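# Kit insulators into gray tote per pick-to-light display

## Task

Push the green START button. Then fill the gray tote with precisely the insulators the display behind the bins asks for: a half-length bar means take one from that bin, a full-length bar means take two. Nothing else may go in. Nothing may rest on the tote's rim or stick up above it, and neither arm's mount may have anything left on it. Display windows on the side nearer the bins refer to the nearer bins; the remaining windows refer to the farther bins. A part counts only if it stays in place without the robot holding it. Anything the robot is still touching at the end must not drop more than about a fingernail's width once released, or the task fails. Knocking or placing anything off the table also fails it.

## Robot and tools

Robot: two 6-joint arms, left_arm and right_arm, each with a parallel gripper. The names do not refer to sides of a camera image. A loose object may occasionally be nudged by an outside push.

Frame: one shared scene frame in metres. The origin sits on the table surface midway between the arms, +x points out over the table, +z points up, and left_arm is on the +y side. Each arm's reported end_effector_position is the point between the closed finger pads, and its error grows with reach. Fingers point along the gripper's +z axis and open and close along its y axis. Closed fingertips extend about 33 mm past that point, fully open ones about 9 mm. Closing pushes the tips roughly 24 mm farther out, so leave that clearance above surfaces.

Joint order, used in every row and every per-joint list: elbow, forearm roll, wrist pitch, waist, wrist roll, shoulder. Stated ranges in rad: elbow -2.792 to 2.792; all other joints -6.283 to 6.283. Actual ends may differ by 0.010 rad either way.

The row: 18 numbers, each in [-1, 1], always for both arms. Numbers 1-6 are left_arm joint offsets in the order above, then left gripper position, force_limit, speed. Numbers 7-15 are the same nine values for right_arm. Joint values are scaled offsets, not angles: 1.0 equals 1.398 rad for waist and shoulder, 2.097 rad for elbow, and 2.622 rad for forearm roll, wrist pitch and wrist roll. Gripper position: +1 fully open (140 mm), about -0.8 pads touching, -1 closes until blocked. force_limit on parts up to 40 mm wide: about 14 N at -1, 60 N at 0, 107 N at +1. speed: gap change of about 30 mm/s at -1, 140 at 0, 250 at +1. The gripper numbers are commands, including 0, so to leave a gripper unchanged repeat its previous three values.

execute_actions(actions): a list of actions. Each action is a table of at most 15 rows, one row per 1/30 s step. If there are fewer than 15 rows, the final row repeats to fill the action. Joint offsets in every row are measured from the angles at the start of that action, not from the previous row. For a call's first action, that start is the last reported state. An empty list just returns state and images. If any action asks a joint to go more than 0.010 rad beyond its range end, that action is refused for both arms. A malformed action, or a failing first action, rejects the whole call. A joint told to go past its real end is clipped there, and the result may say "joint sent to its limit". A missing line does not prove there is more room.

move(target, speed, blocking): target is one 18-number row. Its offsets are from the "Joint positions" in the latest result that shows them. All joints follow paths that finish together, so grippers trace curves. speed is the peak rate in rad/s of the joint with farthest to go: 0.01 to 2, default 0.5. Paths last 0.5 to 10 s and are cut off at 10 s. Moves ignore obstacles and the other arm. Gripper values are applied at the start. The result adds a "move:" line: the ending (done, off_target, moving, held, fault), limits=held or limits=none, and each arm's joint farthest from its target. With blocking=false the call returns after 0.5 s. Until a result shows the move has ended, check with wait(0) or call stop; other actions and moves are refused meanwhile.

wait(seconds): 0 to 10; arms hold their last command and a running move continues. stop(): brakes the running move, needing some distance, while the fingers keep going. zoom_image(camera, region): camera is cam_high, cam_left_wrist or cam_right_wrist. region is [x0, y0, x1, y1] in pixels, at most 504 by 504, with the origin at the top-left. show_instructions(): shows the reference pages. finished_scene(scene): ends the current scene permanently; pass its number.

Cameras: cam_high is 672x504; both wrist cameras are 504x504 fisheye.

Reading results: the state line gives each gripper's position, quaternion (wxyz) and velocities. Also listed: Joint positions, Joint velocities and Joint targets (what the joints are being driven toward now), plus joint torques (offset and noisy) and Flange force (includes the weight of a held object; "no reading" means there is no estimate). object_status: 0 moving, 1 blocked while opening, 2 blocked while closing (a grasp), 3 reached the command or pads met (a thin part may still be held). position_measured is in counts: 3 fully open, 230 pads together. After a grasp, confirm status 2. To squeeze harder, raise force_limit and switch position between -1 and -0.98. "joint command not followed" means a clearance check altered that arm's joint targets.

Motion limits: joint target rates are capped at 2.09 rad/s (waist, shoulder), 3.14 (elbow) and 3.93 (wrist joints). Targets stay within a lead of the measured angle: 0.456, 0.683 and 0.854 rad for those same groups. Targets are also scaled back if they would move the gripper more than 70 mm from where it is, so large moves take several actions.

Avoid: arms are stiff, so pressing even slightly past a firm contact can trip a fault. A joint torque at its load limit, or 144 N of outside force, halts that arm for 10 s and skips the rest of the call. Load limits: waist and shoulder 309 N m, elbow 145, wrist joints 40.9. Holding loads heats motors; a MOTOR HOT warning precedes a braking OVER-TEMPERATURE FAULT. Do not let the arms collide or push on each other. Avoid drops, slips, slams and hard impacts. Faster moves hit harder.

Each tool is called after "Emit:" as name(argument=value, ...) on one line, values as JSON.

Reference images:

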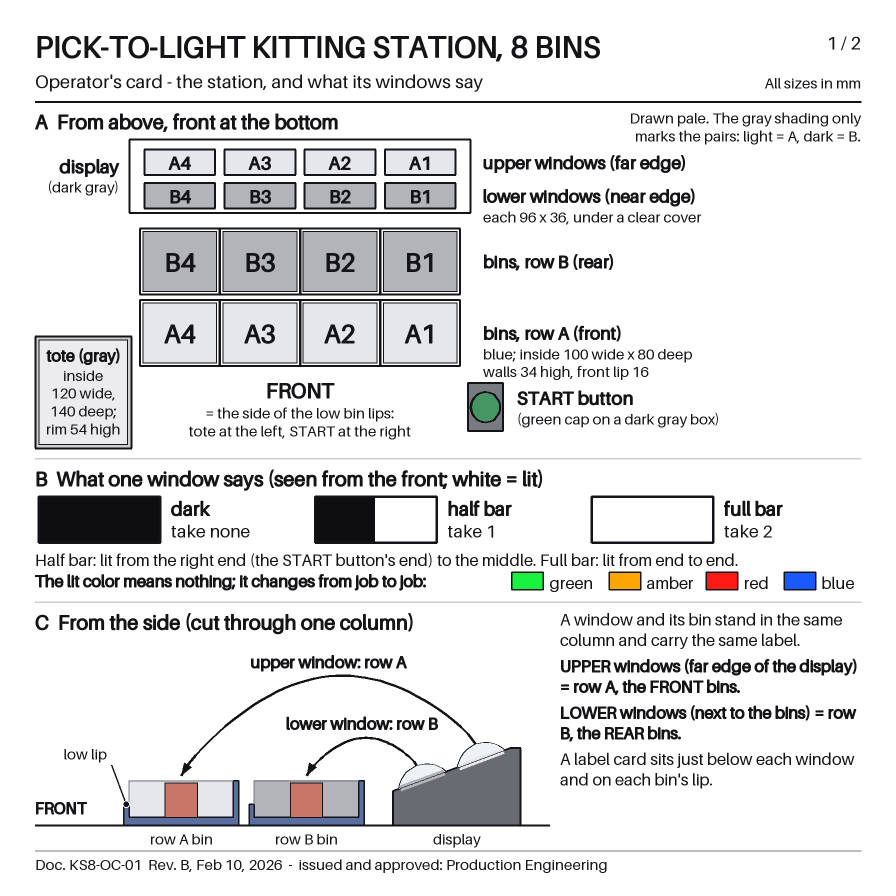

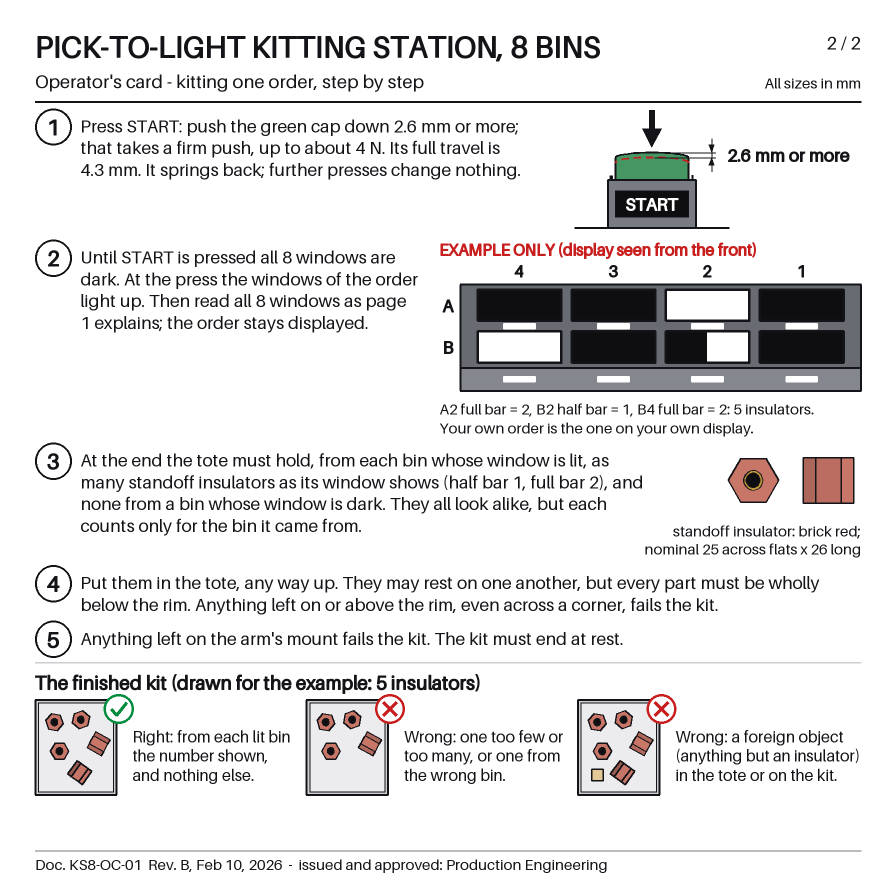

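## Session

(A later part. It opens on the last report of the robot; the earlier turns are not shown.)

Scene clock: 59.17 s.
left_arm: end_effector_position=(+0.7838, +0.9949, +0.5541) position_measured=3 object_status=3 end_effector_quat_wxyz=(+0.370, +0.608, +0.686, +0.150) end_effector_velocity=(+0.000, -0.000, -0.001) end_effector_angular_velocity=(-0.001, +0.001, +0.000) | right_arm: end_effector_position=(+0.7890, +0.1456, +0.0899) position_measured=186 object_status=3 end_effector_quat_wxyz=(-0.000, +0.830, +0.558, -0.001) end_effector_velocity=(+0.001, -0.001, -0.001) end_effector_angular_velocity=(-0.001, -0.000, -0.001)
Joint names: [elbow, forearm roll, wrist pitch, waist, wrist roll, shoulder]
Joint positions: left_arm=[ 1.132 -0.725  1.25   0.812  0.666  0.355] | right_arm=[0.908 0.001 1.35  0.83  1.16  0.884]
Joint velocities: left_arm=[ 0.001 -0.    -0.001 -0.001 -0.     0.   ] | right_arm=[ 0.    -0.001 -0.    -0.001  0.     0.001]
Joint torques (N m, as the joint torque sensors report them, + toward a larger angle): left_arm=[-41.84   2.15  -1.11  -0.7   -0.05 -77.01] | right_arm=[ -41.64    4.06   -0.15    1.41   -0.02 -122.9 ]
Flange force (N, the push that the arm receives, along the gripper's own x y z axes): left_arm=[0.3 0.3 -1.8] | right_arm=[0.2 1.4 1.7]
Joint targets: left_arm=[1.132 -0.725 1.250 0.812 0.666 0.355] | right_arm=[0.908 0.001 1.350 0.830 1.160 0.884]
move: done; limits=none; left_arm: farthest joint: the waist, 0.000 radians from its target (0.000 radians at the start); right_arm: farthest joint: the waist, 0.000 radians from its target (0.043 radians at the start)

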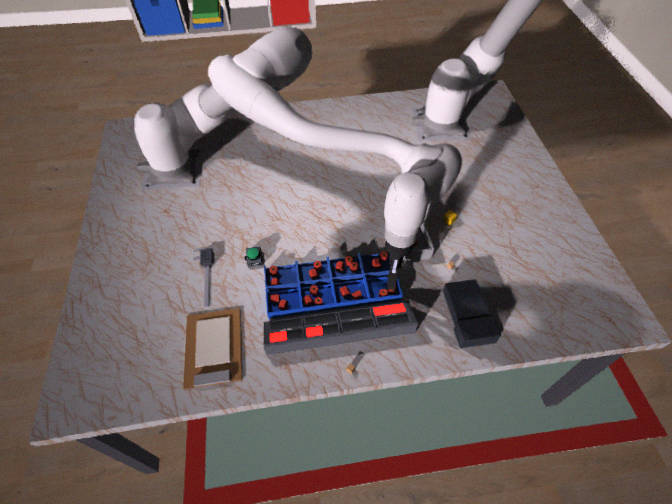

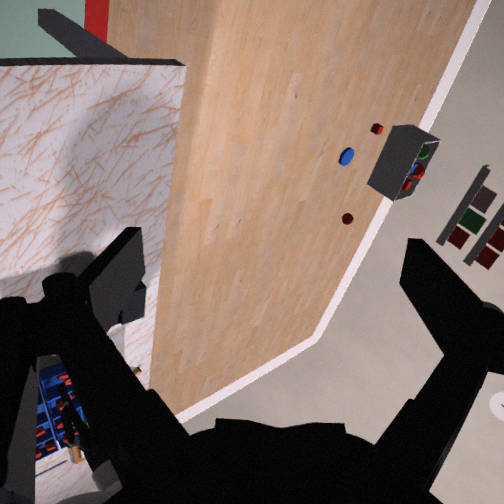

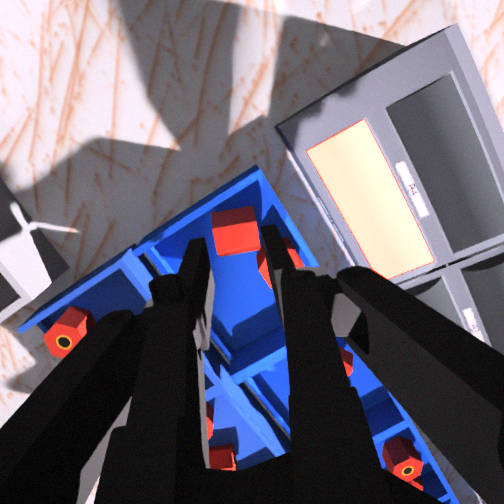

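Emit:
move(target=[0,0,0,0,0,0,1,0,0,-0.0114,0,0.0042,0.0019,0,0.009,-0.45,-0.5,0], speed=0.1)

Emit:
move(target=[0,0,0,0,0,0,1,0,0,0.0104,0,-0.0128,0,0,0.0084,-0.45,-0.5,0], speed=0.06)

Scene clock: 60.37 s.
left_arm: end_effector_position=(+0.7838, +0.9949, +0.5541) position_measured=3 object_status=3 end_effector_quat_wxyz=(+0.370, +0.608, +0.686, +0.150) end_effector_velocity=(-0.000, -0.000, +0.001) end_effector_angular_velocity=(+0.000, -0.001, +0.000) | right_arm: end_effector_position=(+0.7916, +0.1519, +0.0900) position_measured=186 object_status=3 end_effector_quat_wxyz=(-0.000, +0.829, +0.559, -0.000) end_effector_velocity=(+0.000, -0.000, -0.000) end_effector_angular_velocity=(-0.001, +0.000, +0.000)
Joint names: [elbow, forearm roll, wrist pitch, waist, wrist roll, shoulder]
Joint positions: left_arm=[ 1.132 -0.725  1.25   0.812  0.666  0.355] | right_arm=[0.885 0.001 1.361 0.833 1.16  0.897]
Joint velocities: left_arm=[-0.001 -0.     0.    -0.    -0.    -0.   ] | right_arm=[-0.    -0.001  0.001 -0.    -0.     0.   ]
Joint torques (N m, as the joint torque sensors report them, + toward a larger angle): left_arm=[-42.39   2.28  -0.96  -0.33  -0.23 -78.13] | right_arm=[ -40.51    4.43    0.17    0.83   -0.07 -124.36]
Flange force (N, the push that the arm receives, along the gripper's own x y z axes): left_arm=[0.5 -0.4 -0.6] | right_arm=[5.4 2.9 1.2]
Joint targets: left_arm=[1.132 -0.725 1.250 0.812 0.666 0.355] | right_arm=[0.885 0.001 1.361 0.833 1.160 0.897]
move: done; limits=none; left_arm: farthest joint: the waist, 0.000 radians from its target (0.000 radians at the start); right_arm: farthest joint: the waist, 0.000 radians from its target (0.002 radians at the start)

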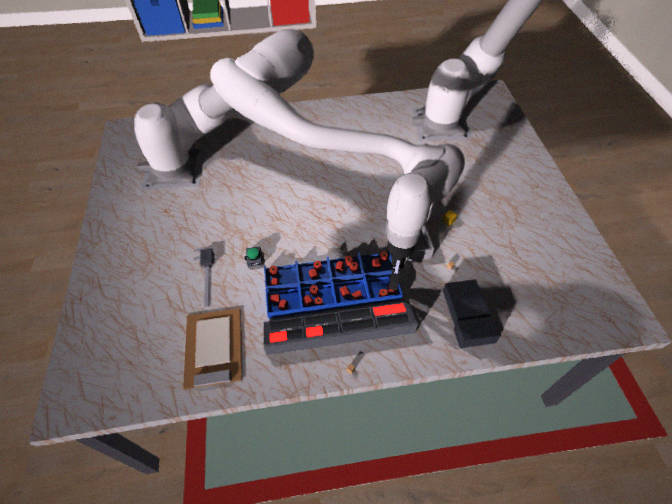

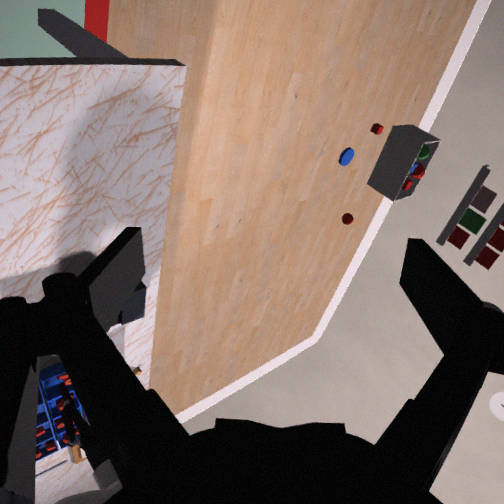

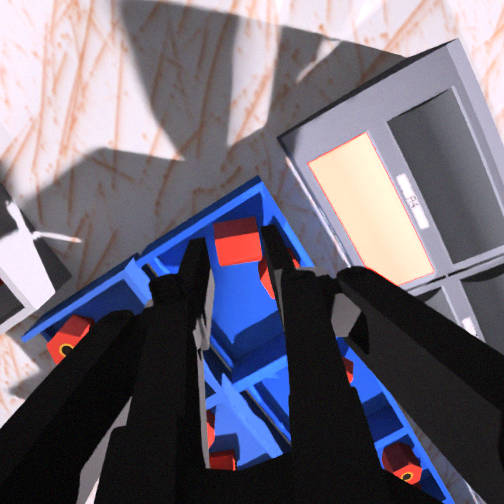

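Scene clock: 61.23 s.
left_arm: end_effector_position=(+0.7838, +0.9949, +0.5541) position_measured=3 object_status=3 end_effector_quat_wxyz=(+0.370, +0.608, +0.686, +0.150) end_effector_velocity=(+0.000, +0.001, -0.001) end_effector_angular_velocity=(-0.001, +0.001, +0.001) | right_arm: end_effector_position=(+0.7918, +0.1522, +0.0665) position_measured=186 object_status=3 end_effector_quat_wxyz=(-0.000, +0.829, +0.559, -0.000) end_effector_velocity=(-0.001, +0.000, -0.002) end_effector_angular_velocity=(-0.000, +0.002, +0.001)
Joint names: [elbow, forearm roll, wrist pitch, waist, wrist roll, shoulder]
Joint positions: left_arm=[ 1.132 -0.725  1.25   0.812  0.666  0.355] | right_arm=[0.906 0.001 1.327 0.833 1.16  0.908]
Joint velocities: left_arm=[ 0.001  0.    -0.001  0.     0.     0.001] | right_arm=[ 0.001  0.001 -0.001  0.    -0.001  0.001]
Joint torques (N m, as the joint torque sensors report them, + toward a larger angle): left_arm=[-42.42   2.08  -0.88  -0.57  -0.01 -78.03] | right_arm=[-24.68   3.71  -1.77   2.91   0.54 -87.28]
Flange force (N, the push that the arm receives, along the gripper's own x y z axes): left_arm=[0.5 -0.5 -1.1] | right_arm=[-7.2 0.7 -34.0]
Joint targets: left_arm=[1.132 -0.725 1.250 0.812 0.666 0.355] | right_arm=[0.906 0.001 1.327 0.833 1.160 0.909]
move: done; limits=none; left_arm: farthest joint: the waist, 0.000 radians from its target (0.000 radians at the start); right_arm: farthest joint: the elbow, 0.001 radians from its target (0.022 radians at the start)

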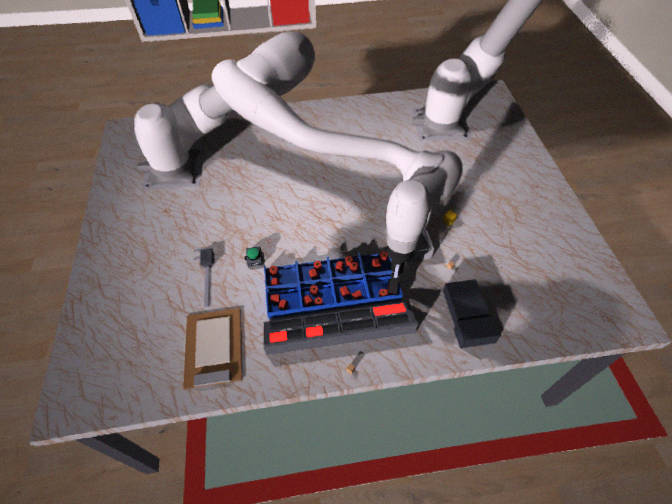

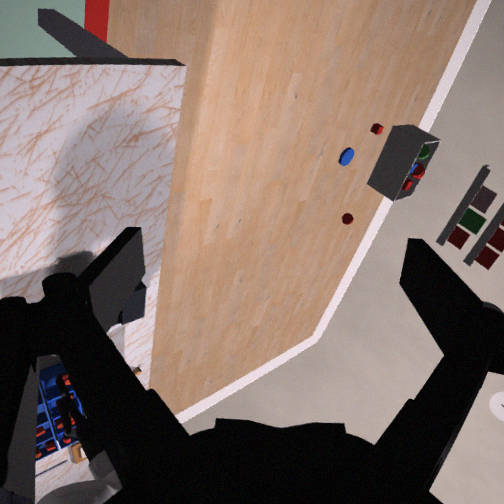

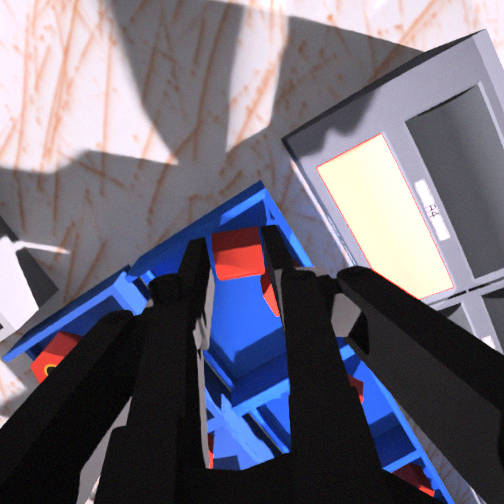

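Emit:
move(target=[0,0,0,0,0,0,1,0,0,0.005,0,0,-0.001,-0.09,-0.0075,-0.43,-0.5,0], speed=0.2)

Emit:
move(target=[0,0,0,0,0,0,1,0,0,0.0035,0,-0.0043,0,0,0.0028,-0.43,-0.5,0], speed=0.02)

Scene clock: 63.17 s.
left_arm: end_effector_position=(+0.7838, +0.9949, +0.5541) position_measured=3 object_status=3 end_effector_quat_wxyz=(+0.370, +0.608, +0.686, +0.150) end_effector_velocity=(-0.000, +0.001, -0.001) end_effector_angular_velocity=(-0.000, +0.000, +0.001) | right_arm: end_effector_position=(+0.7900, +0.1484, +0.0716) position_measured=183 object_status=3 end_effector_quat_wxyz=(-0.000, +0.758, +0.652, -0.000) end_effector_velocity=(-0.000, -0.000, -0.000) end_effector_angular_velocity=(+0.000, +0.000, -0.000)
Joint names: [elbow, forearm roll, wrist pitch, waist, wrist roll, shoulder]
Joint positions: left_arm=[ 1.132 -0.725  1.25   0.812  0.666  0.355] | right_arm=[0.917 0.001 1.327 0.832 0.924 0.898]
Joint velocities: left_arm=[ 0.001 -0.    -0.001  0.001  0.     0.   ] | right_arm=[ 0.001  0.    -0.    -0.    -0.    -0.   ]
Joint torques (N m, as the joint torque sensors report them, + toward a larger angle): left_arm=[-42.37   2.18  -0.85  -1.21  -0.16 -77.47] | right_arm=[ -41.44    4.33    0.06   -0.75    0.22 -125.23]
Flange force (N, the push that the arm receives, along the gripper's own x y z axes): left_arm=[0.6 -1.6 -1.9] | right_arm=[3.4 1.7 3.0]
Joint targets: left_arm=[1.132 -0.725 1.250 0.812 0.666 0.355] | right_arm=[0.917 0.001 1.327 0.832 0.924 0.898]
move: done; limits=none; left_arm: farthest joint: the waist, 0.000 radians from its target (0.000 radians at the start); right_arm: farthest joint: the waist, 0.000 radians from its target (0.001 radians at the start)

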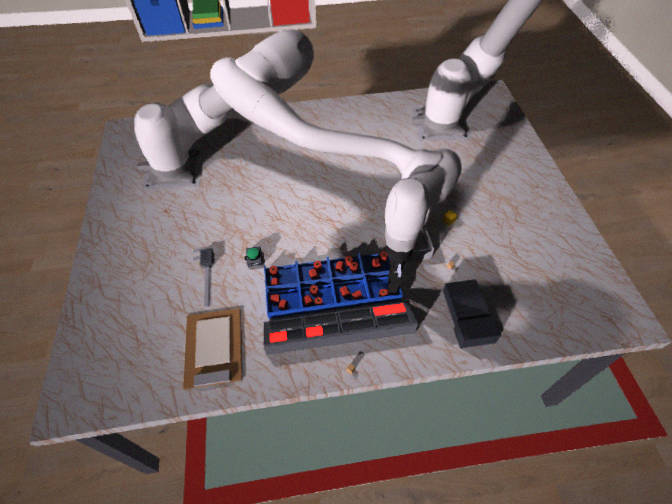

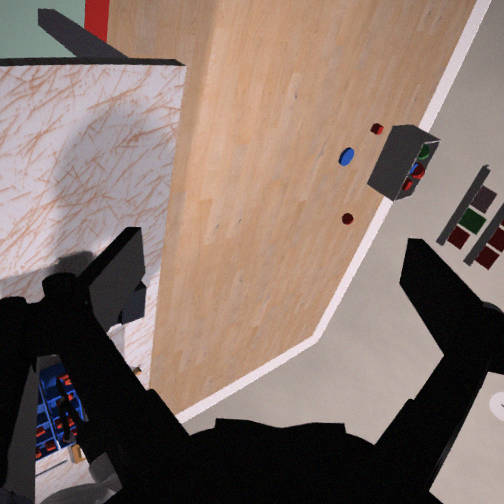

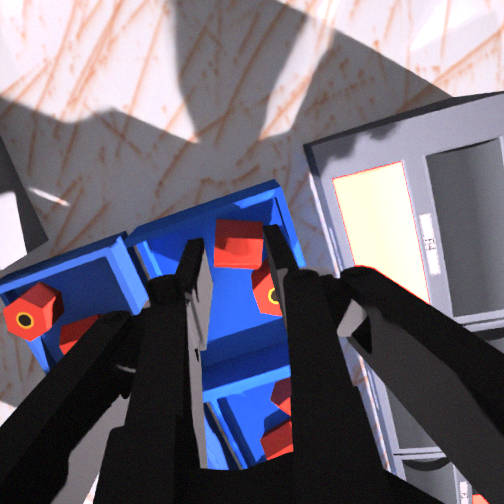

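Scene clock: 63.97 s.
left_arm: end_effector_position=(+0.7838, +0.9949, +0.5541) position_measured=3 object_status=3 end_effector_quat_wxyz=(+0.370, +0.608, +0.686, +0.150) end_effector_velocity=(+0.000, +0.000, +0.001) end_effector_angular_velocity=(+0.001, -0.001, +0.001) | right_arm: end_effector_position=(+0.7900, +0.1483, +0.0636) position_measured=183 object_status=3 end_effector_quat_wxyz=(-0.000, +0.758, +0.652, -0.000) end_effector_velocity=(-0.000, +0.000, -0.001) end_effector_angular_velocity=(+0.000, +0.000, -0.000)
Joint names: [elbow, forearm roll, wrist pitch, waist, wrist roll, shoulder]
Joint positions: left_arm=[ 1.132 -0.725  1.25   0.812  0.666  0.355] | right_arm=[0.924 0.001 1.316 0.832 0.924 0.902]
Joint velocities: left_arm=[-0.002  0.    -0.     0.    -0.    -0.   ] | right_arm=[ 0.001  0.    -0.001  0.     0.     0.   ]
Joint torques (N m, as the joint torque sensors report them, + toward a larger angle): left_arm=[-42.12   2.1   -0.84  -0.35  -0.18 -77.87] | right_arm=[ -39.11    4.94    0.34    0.85    0.31 -120.11]
Flange force (N, the push that the arm receives, along the gripper's own x y z axes): left_arm=[0.1 0.3 -1.3] | right_arm=[0.3 1.4 -1.4]
Joint targets: left_arm=[1.132 -0.725 1.250 0.812 0.666 0.355] | right_arm=[0.924 0.001 1.316 0.832 0.924 0.902]
move: done; limits=none; left_arm: farthest joint: the waist, 0.000 radians from its target (0.000 radians at the start); right_arm: farthest joint: the waist, 0.000 radians from its target (0.000 radians at the start)

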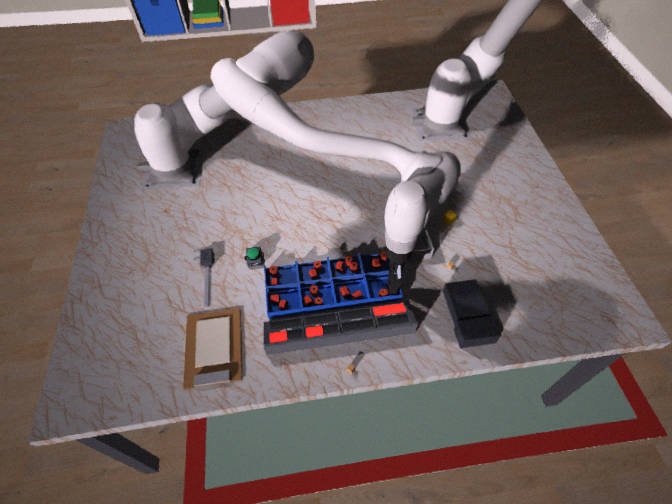

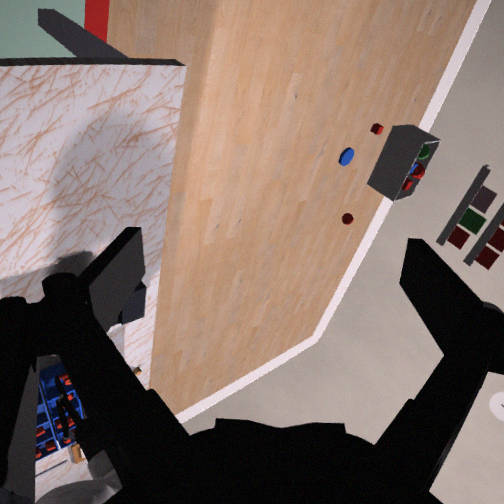

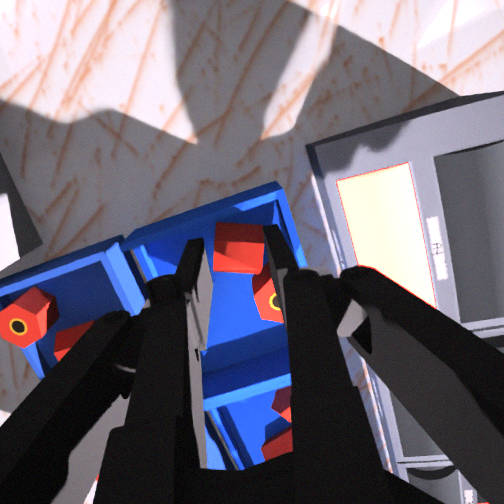

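Past the wall. 3 mm more.

Emit:
move(target=[0,0,0,0,0,0,1,0,0,0.0013,0,-0.0016,0,0,0.001,-0.43,-0.5,0], speed=0.01)

Scene clock: 64.77 s.
left_arm: end_effector_position=(+0.7838, +0.9949, +0.5541) position_measured=3 object_status=3 end_effector_quat_wxyz=(+0.370, +0.608, +0.686, +0.150) end_effector_velocity=(-0.000, -0.000, -0.001) end_effector_angular_velocity=(-0.000, +0.001, -0.000) | right_arm: end_effector_position=(+0.7900, +0.1483, +0.0607) position_measured=183 object_status=3 end_effector_quat_wxyz=(-0.000, +0.758, +0.652, -0.000) end_effector_velocity=(+0.000, +0.000, -0.000) end_effector_angular_velocity=(-0.001, -0.002, +0.001)
Joint names: [elbow, forearm roll, wrist pitch, waist, wrist roll, shoulder]
Joint positions: left_arm=[ 1.132 -0.725  1.25   0.812  0.666  0.355] | right_arm=[0.927 0.001 1.312 0.832 0.924 0.903]
Joint velocities: left_arm=[ 0.001  0.     0.     0.     0.    -0.   ] | right_arm=[-0.    -0.002 -0.     0.     0.     0.   ]
Joint torques (N m, as the joint torque sensors report them, + toward a larger angle): left_arm=[-42.8    2.1   -0.99  -1.17  -0.18 -77.44] | right_arm=[ -42.01    4.27    0.16    1.82   -0.04 -128.39]
Flange force (N, the push that the arm receives, along the gripper's own x y z axes): left_arm=[0.3 -2.6 -1.5] | right_arm=[4.5 5.0 5.2]
Joint targets: left_arm=[1.132 -0.725 1.250 0.812 0.666 0.355] | right_arm=[0.927 0.001 1.312 0.832 0.924 0.903]
move: done; limits=none; left_arm: farthest joint: the waist, 0.000 radians from its target (0.000 radians at the start); right_arm: farthest joint: the waist, 0.000 radians from its target (0.000 radians at the start)

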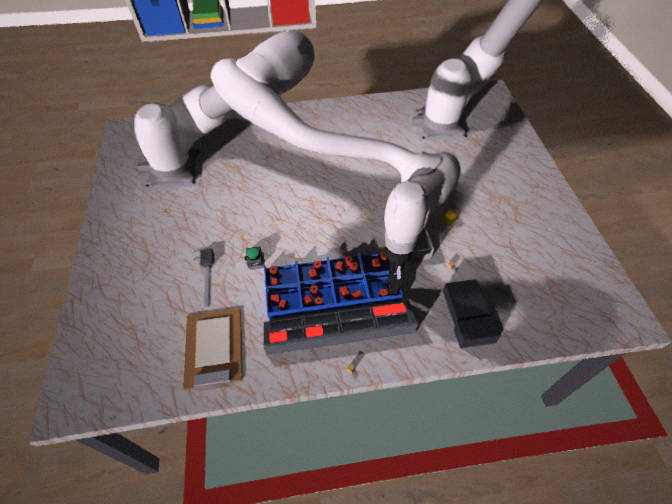

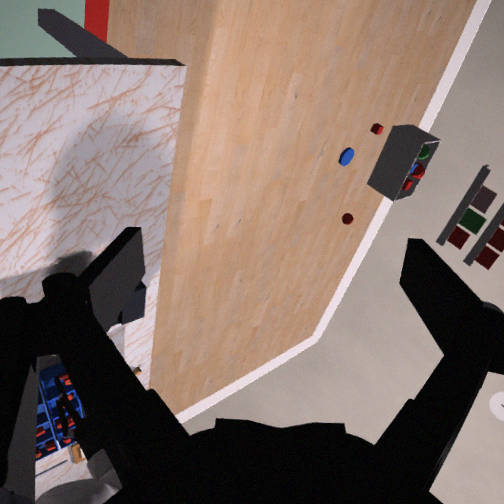

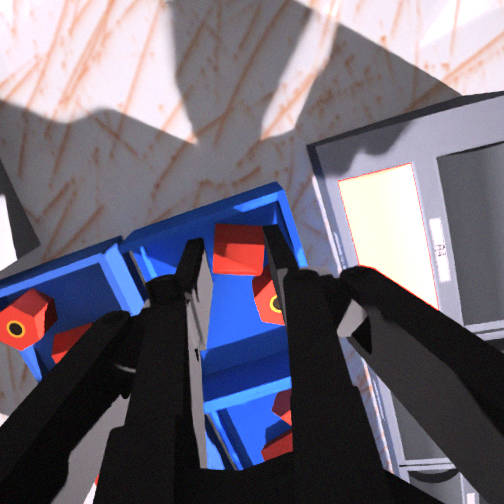

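Emit:
move(target=[0,0,0,0,0,0,1,0,0,0.0013,0,-0.0016,0,0,0.001,-0.43,-0.5,0], speed=0.01)

Scene clock: 65.57 s.
left_arm: end_effector_position=(+0.7838, +0.9949, +0.5541) position_measured=3 object_status=3 end_effector_quat_wxyz=(+0.370, +0.608, +0.686, +0.150) end_effector_velocity=(-0.000, -0.000, +0.000) end_effector_angular_velocity=(-0.000, +0.000, -0.000) | right_arm: end_effector_position=(+0.7899, +0.1483, +0.0578) position_measured=183 object_status=3 end_effector_quat_wxyz=(-0.000, +0.758, +0.652, -0.000) end_effector_velocity=(-0.000, +0.001, +0.000) end_effector_angular_velocity=(+0.001, -0.000, -0.001)
Joint names: [elbow, forearm roll, wrist pitch, waist, wrist roll, shoulder]
Joint positions: left_arm=[ 1.132 -0.725  1.25   0.812  0.666  0.355] | right_arm=[0.929 0.001 1.308 0.832 0.924 0.904]
Joint velocities: left_arm=[-0.001  0.     0.001  0.    -0.     0.   ] | right_arm=[-0.001  0.    -0.     0.001  0.002  0.   ]
Joint torques (N m, as the joint torque sensors report them, + toward a larger angle): left_arm=[-42.26   2.28  -1.02  -1.33  -0.13 -78.89] | right_arm=[ -40.46    4.42   -0.12    0.18   -0.06 -122.72]
Flange force (N, the push that the arm receives, along the gripper's own x y z axes): left_arm=[2.3 0.7 -1.4] | right_arm=[1.3 0.9 0.5]
Joint targets: left_arm=[1.132 -0.725 1.250 0.812 0.666 0.355] | right_arm=[0.929 0.001 1.308 0.832 0.924 0.904]
move: done; limits=none; left_arm: farthest joint: the waist, 0.000 radians from its target (0.000 radians at the start); right_arm: farthest joint: the waist, 0.000 radians from its target (0.000 radians at the start)

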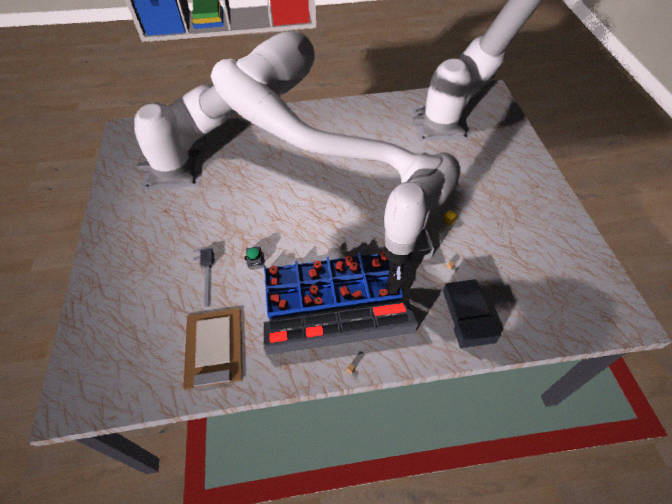

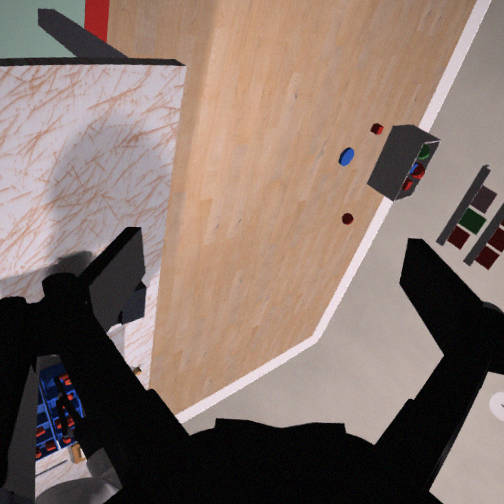

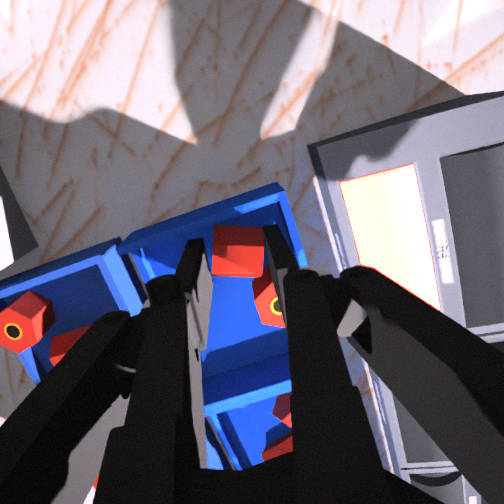

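Clear.

Emit:
move(target=[0,0,0,0,0,0,1,0,0,0.0057,0,-0.007,0,0,0.0045,-0.43,-0.5,0], speed=0.03)

Emit:
move(target=[0,0,0,0,0,0,1,0,0,0,0,0,0,0,0,-1,-0.5,0])

Emit:
move(target=[0,0,0,0,0,0,1,0,0,-0.04,0,0.049,0,0,-0.032,-1,-0.5,0], speed=0.2)

Scene clock: 66.70 s.
left_arm: end_effector_position=(+0.7838, +0.9949, +0.5541) position_measured=3 object_status=3 end_effector_quat_wxyz=(+0.370, +0.608, +0.686, +0.150) end_effector_velocity=(-0.000, -0.000, -0.000) end_effector_angular_velocity=(-0.000, +0.000, +0.000) | right_arm: end_effector_position=(+0.7897, +0.1481, +0.0449) position_measured=183 object_status=3 end_effector_quat_wxyz=(-0.000, +0.758, +0.652, +0.000) end_effector_velocity=(+0.000, +0.000, +0.000) end_effector_angular_velocity=(+0.001, -0.001, -0.001)
Joint names: [elbow, forearm roll, wrist pitch, waist, wrist roll, shoulder]
Joint positions: left_arm=[ 1.132 -0.725  1.25   0.812  0.666  0.355] | right_arm=[0.941 0.001 1.289 0.832 0.924 0.911]
Joint velocities: left_arm=[ 0.001  0.    -0.    -0.    -0.    -0.001] | right_arm=[-0.  0. -0. -0.  0.  0.]
Joint torques (N m, as the joint torque sensors report them, + toward a larger angle): left_arm=[-41.94   2.15  -0.96   1.36  -0.04 -79.9 ] | right_arm=[ -40.63    4.19    0.26   -2.25    0.47 -124.8 ]
Flange force (N, the push that the arm receives, along the gripper's own x y z axes): left_arm=[1.0 4.4 1.1] | right_arm=[3.6 0.4 2.3]
Joint targets: left_arm=[1.132 -0.725 1.250 0.812 0.666 0.355] | right_arm=[0.941 0.001 1.289 0.832 0.924 0.911]
move: done; limits=none; left_arm: farthest joint: the waist, 0.000 radians from its target (0.000 radians at the start); right_arm: farthest joint: the waist, 0.000 radians from its target (0.000 radians at the start)

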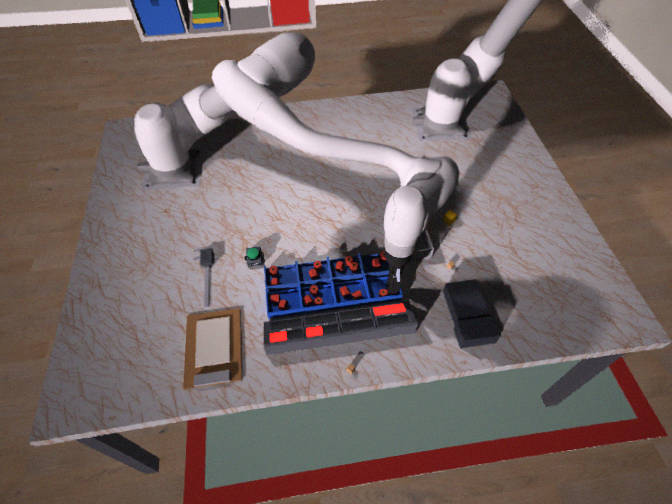

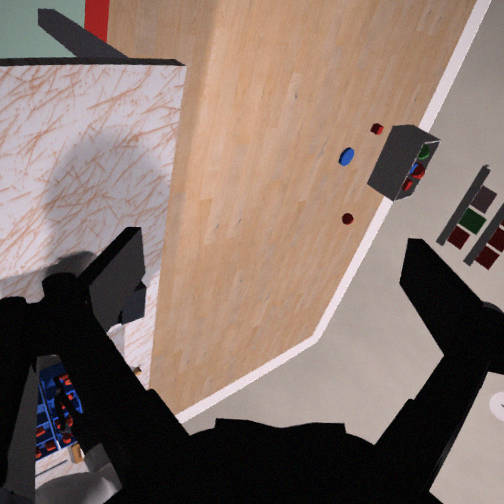

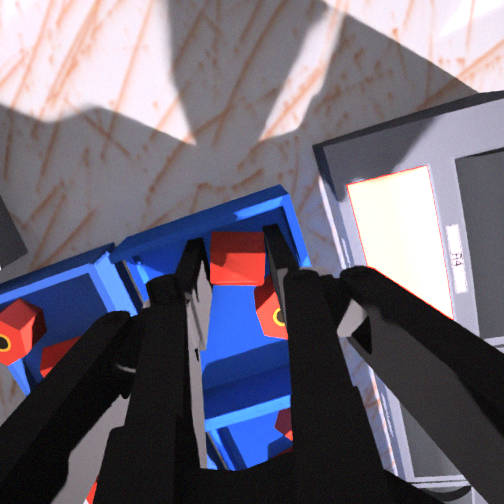

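Scene clock: 67.20 s.
left_arm: end_effector_position=(+0.7838, +0.9949, +0.5541) position_measured=3 object_status=3 end_effector_quat_wxyz=(+0.370, +0.608, +0.686, +0.150) end_effector_velocity=(-0.000, -0.000, -0.001) end_effector_angular_velocity=(-0.000, +0.001, -0.001) | right_arm: end_effector_position=(+0.7897, +0.1481, +0.0449) position_measured=193 object_status=2 end_effector_quat_wxyz=(-0.000, +0.758, +0.652, +0.000) end_effector_velocity=(+0.001, -0.000, +0.000) end_effector_angular_velocity=(-0.001, -0.002, +0.002)
Joint names: [elbow, forearm roll, wrist pitch, waist, wrist roll, shoulder]
Joint positions: left_arm=[ 1.132 -0.725  1.25   0.812  0.666  0.355] | right_arm=[0.941 0.001 1.289 0.832 0.924 0.911]
Joint velocities: left_arm=[0.    0.    0.001 0.    0.    0.   ] | right_arm=[-0.001 -0.002  0.     0.    -0.001  0.   ]
Joint torques (N m, as the joint torque sensors report them, + toward a larger angle): left_arm=[-42.71   2.28  -1.08   0.07  -0.22 -77.79] | right_arm=[ -37.68    3.79    0.18   -0.04    0.11 -119.58]
Flange force (N, the push that the arm receives, along the gripper's own x y z axes): left_arm=[-0.5 -1.4 -0.7] | right_arm=[3.3 2.4 -2.9]
Joint targets: left_arm=[1.132 -0.725 1.250 0.812 0.666 0.355] | right_arm=[0.941 0.001 1.289 0.832 0.924 0.911]
move: done; limits=none; left_arm: farthest joint: the waist, 0.000 radians from its target (0.000 radians at the start); right_arm: farthest joint: the waist, 0.000 radians from its target (0.000 radians at the start)

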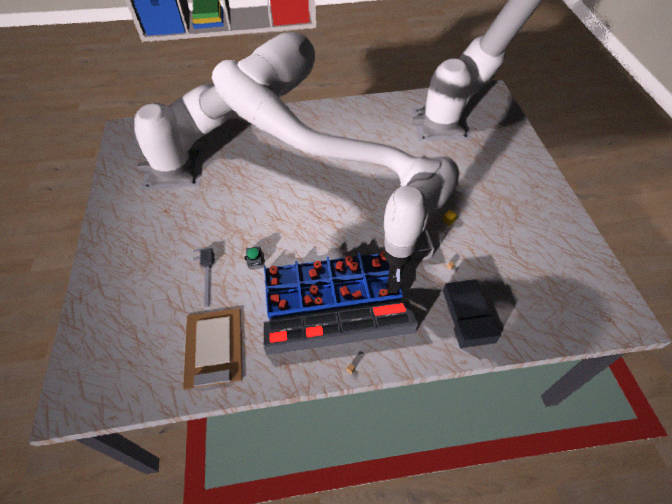

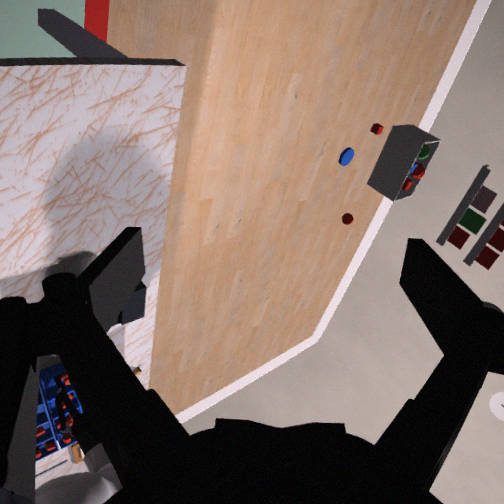

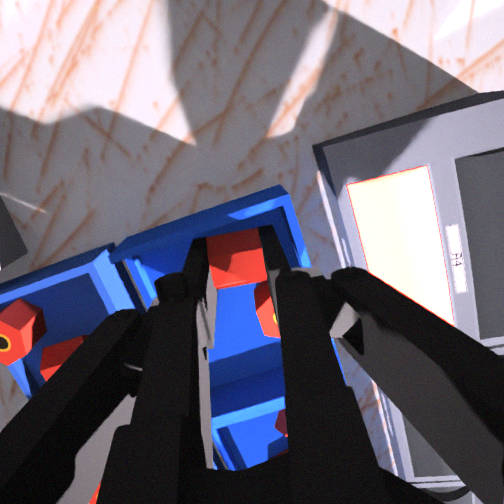

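Scene clock: 68.20 s.
left_arm: end_effector_position=(+0.7838, +0.9949, +0.5541) position_measured=3 object_status=3 end_effector_quat_wxyz=(+0.370, +0.608, +0.686, +0.150) end_effector_velocity=(+0.000, -0.000, -0.000) end_effector_angular_velocity=(-0.000, +0.000, -0.000) | right_arm: end_effector_position=(+0.7883, +0.1467, +0.1365) position_measured=193 object_status=2 end_effector_quat_wxyz=(-0.000, +0.758, +0.652, +0.000) end_effector_velocity=(+0.000, -0.000, +0.001) end_effector_angular_velocity=(+0.000, -0.001, +0.000)
Joint names: [elbow, forearm roll, wrist pitch, waist, wrist roll, shoulder]
Joint positions: left_arm=[ 1.132 -0.725  1.25   0.812  0.666  0.355] | right_arm=[0.858 0.001 1.418 0.832 0.924 0.866]
Joint velocities: left_arm=[ 0. -0. -0. -0. -0. -0.] | right_arm=[-0.001 -0.     0.001 -0.    -0.    -0.   ]
Joint torques (N m, as the joint torque sensors report them, + toward a larger angle): left_arm=[-42.02   2.39  -1.09  -0.97  -0.13 -77.18] | right_arm=[ -43.04    4.01    0.26    3.81    0.41 -124.49]
Flange force (N, the push that the arm receives, along the gripper's own x y z axes): left_arm=[0.4 -0.5 -2.2] | right_arm=[-1.1 4.4 4.2]
Joint targets: left_arm=[1.132 -0.725 1.250 0.812 0.666 0.355] | right_arm=[0.857 0.001 1.418 0.832 0.924 0.866]
move: done; limits=none; left_arm: farthest joint: the waist, 0.000 radians from its target (0.000 radians at the start); right_arm: farthest joint: the waist, 0.000 radians from its target (0.000 radians at the start)

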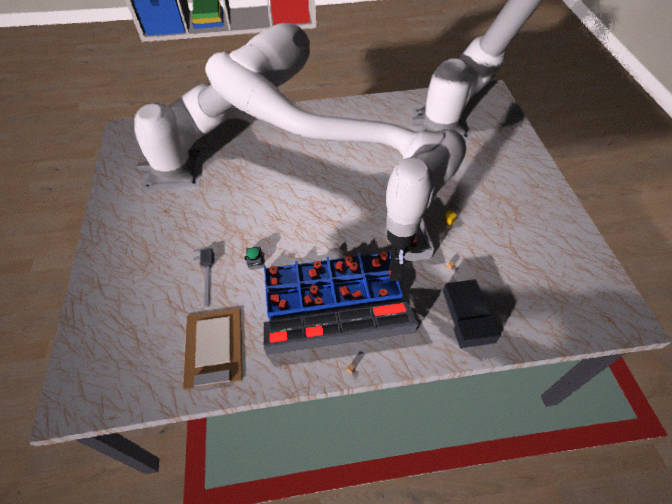

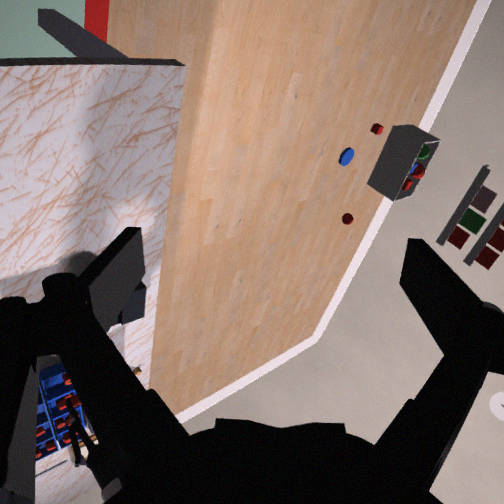

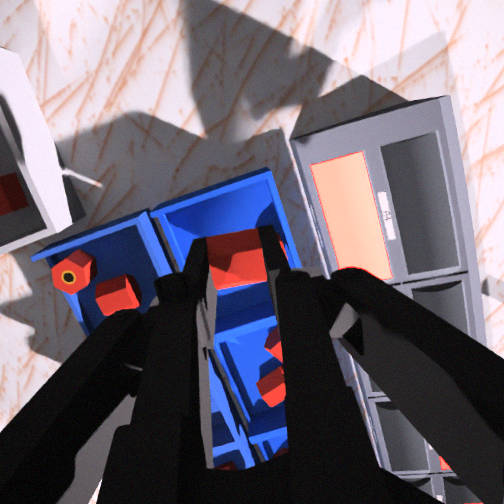

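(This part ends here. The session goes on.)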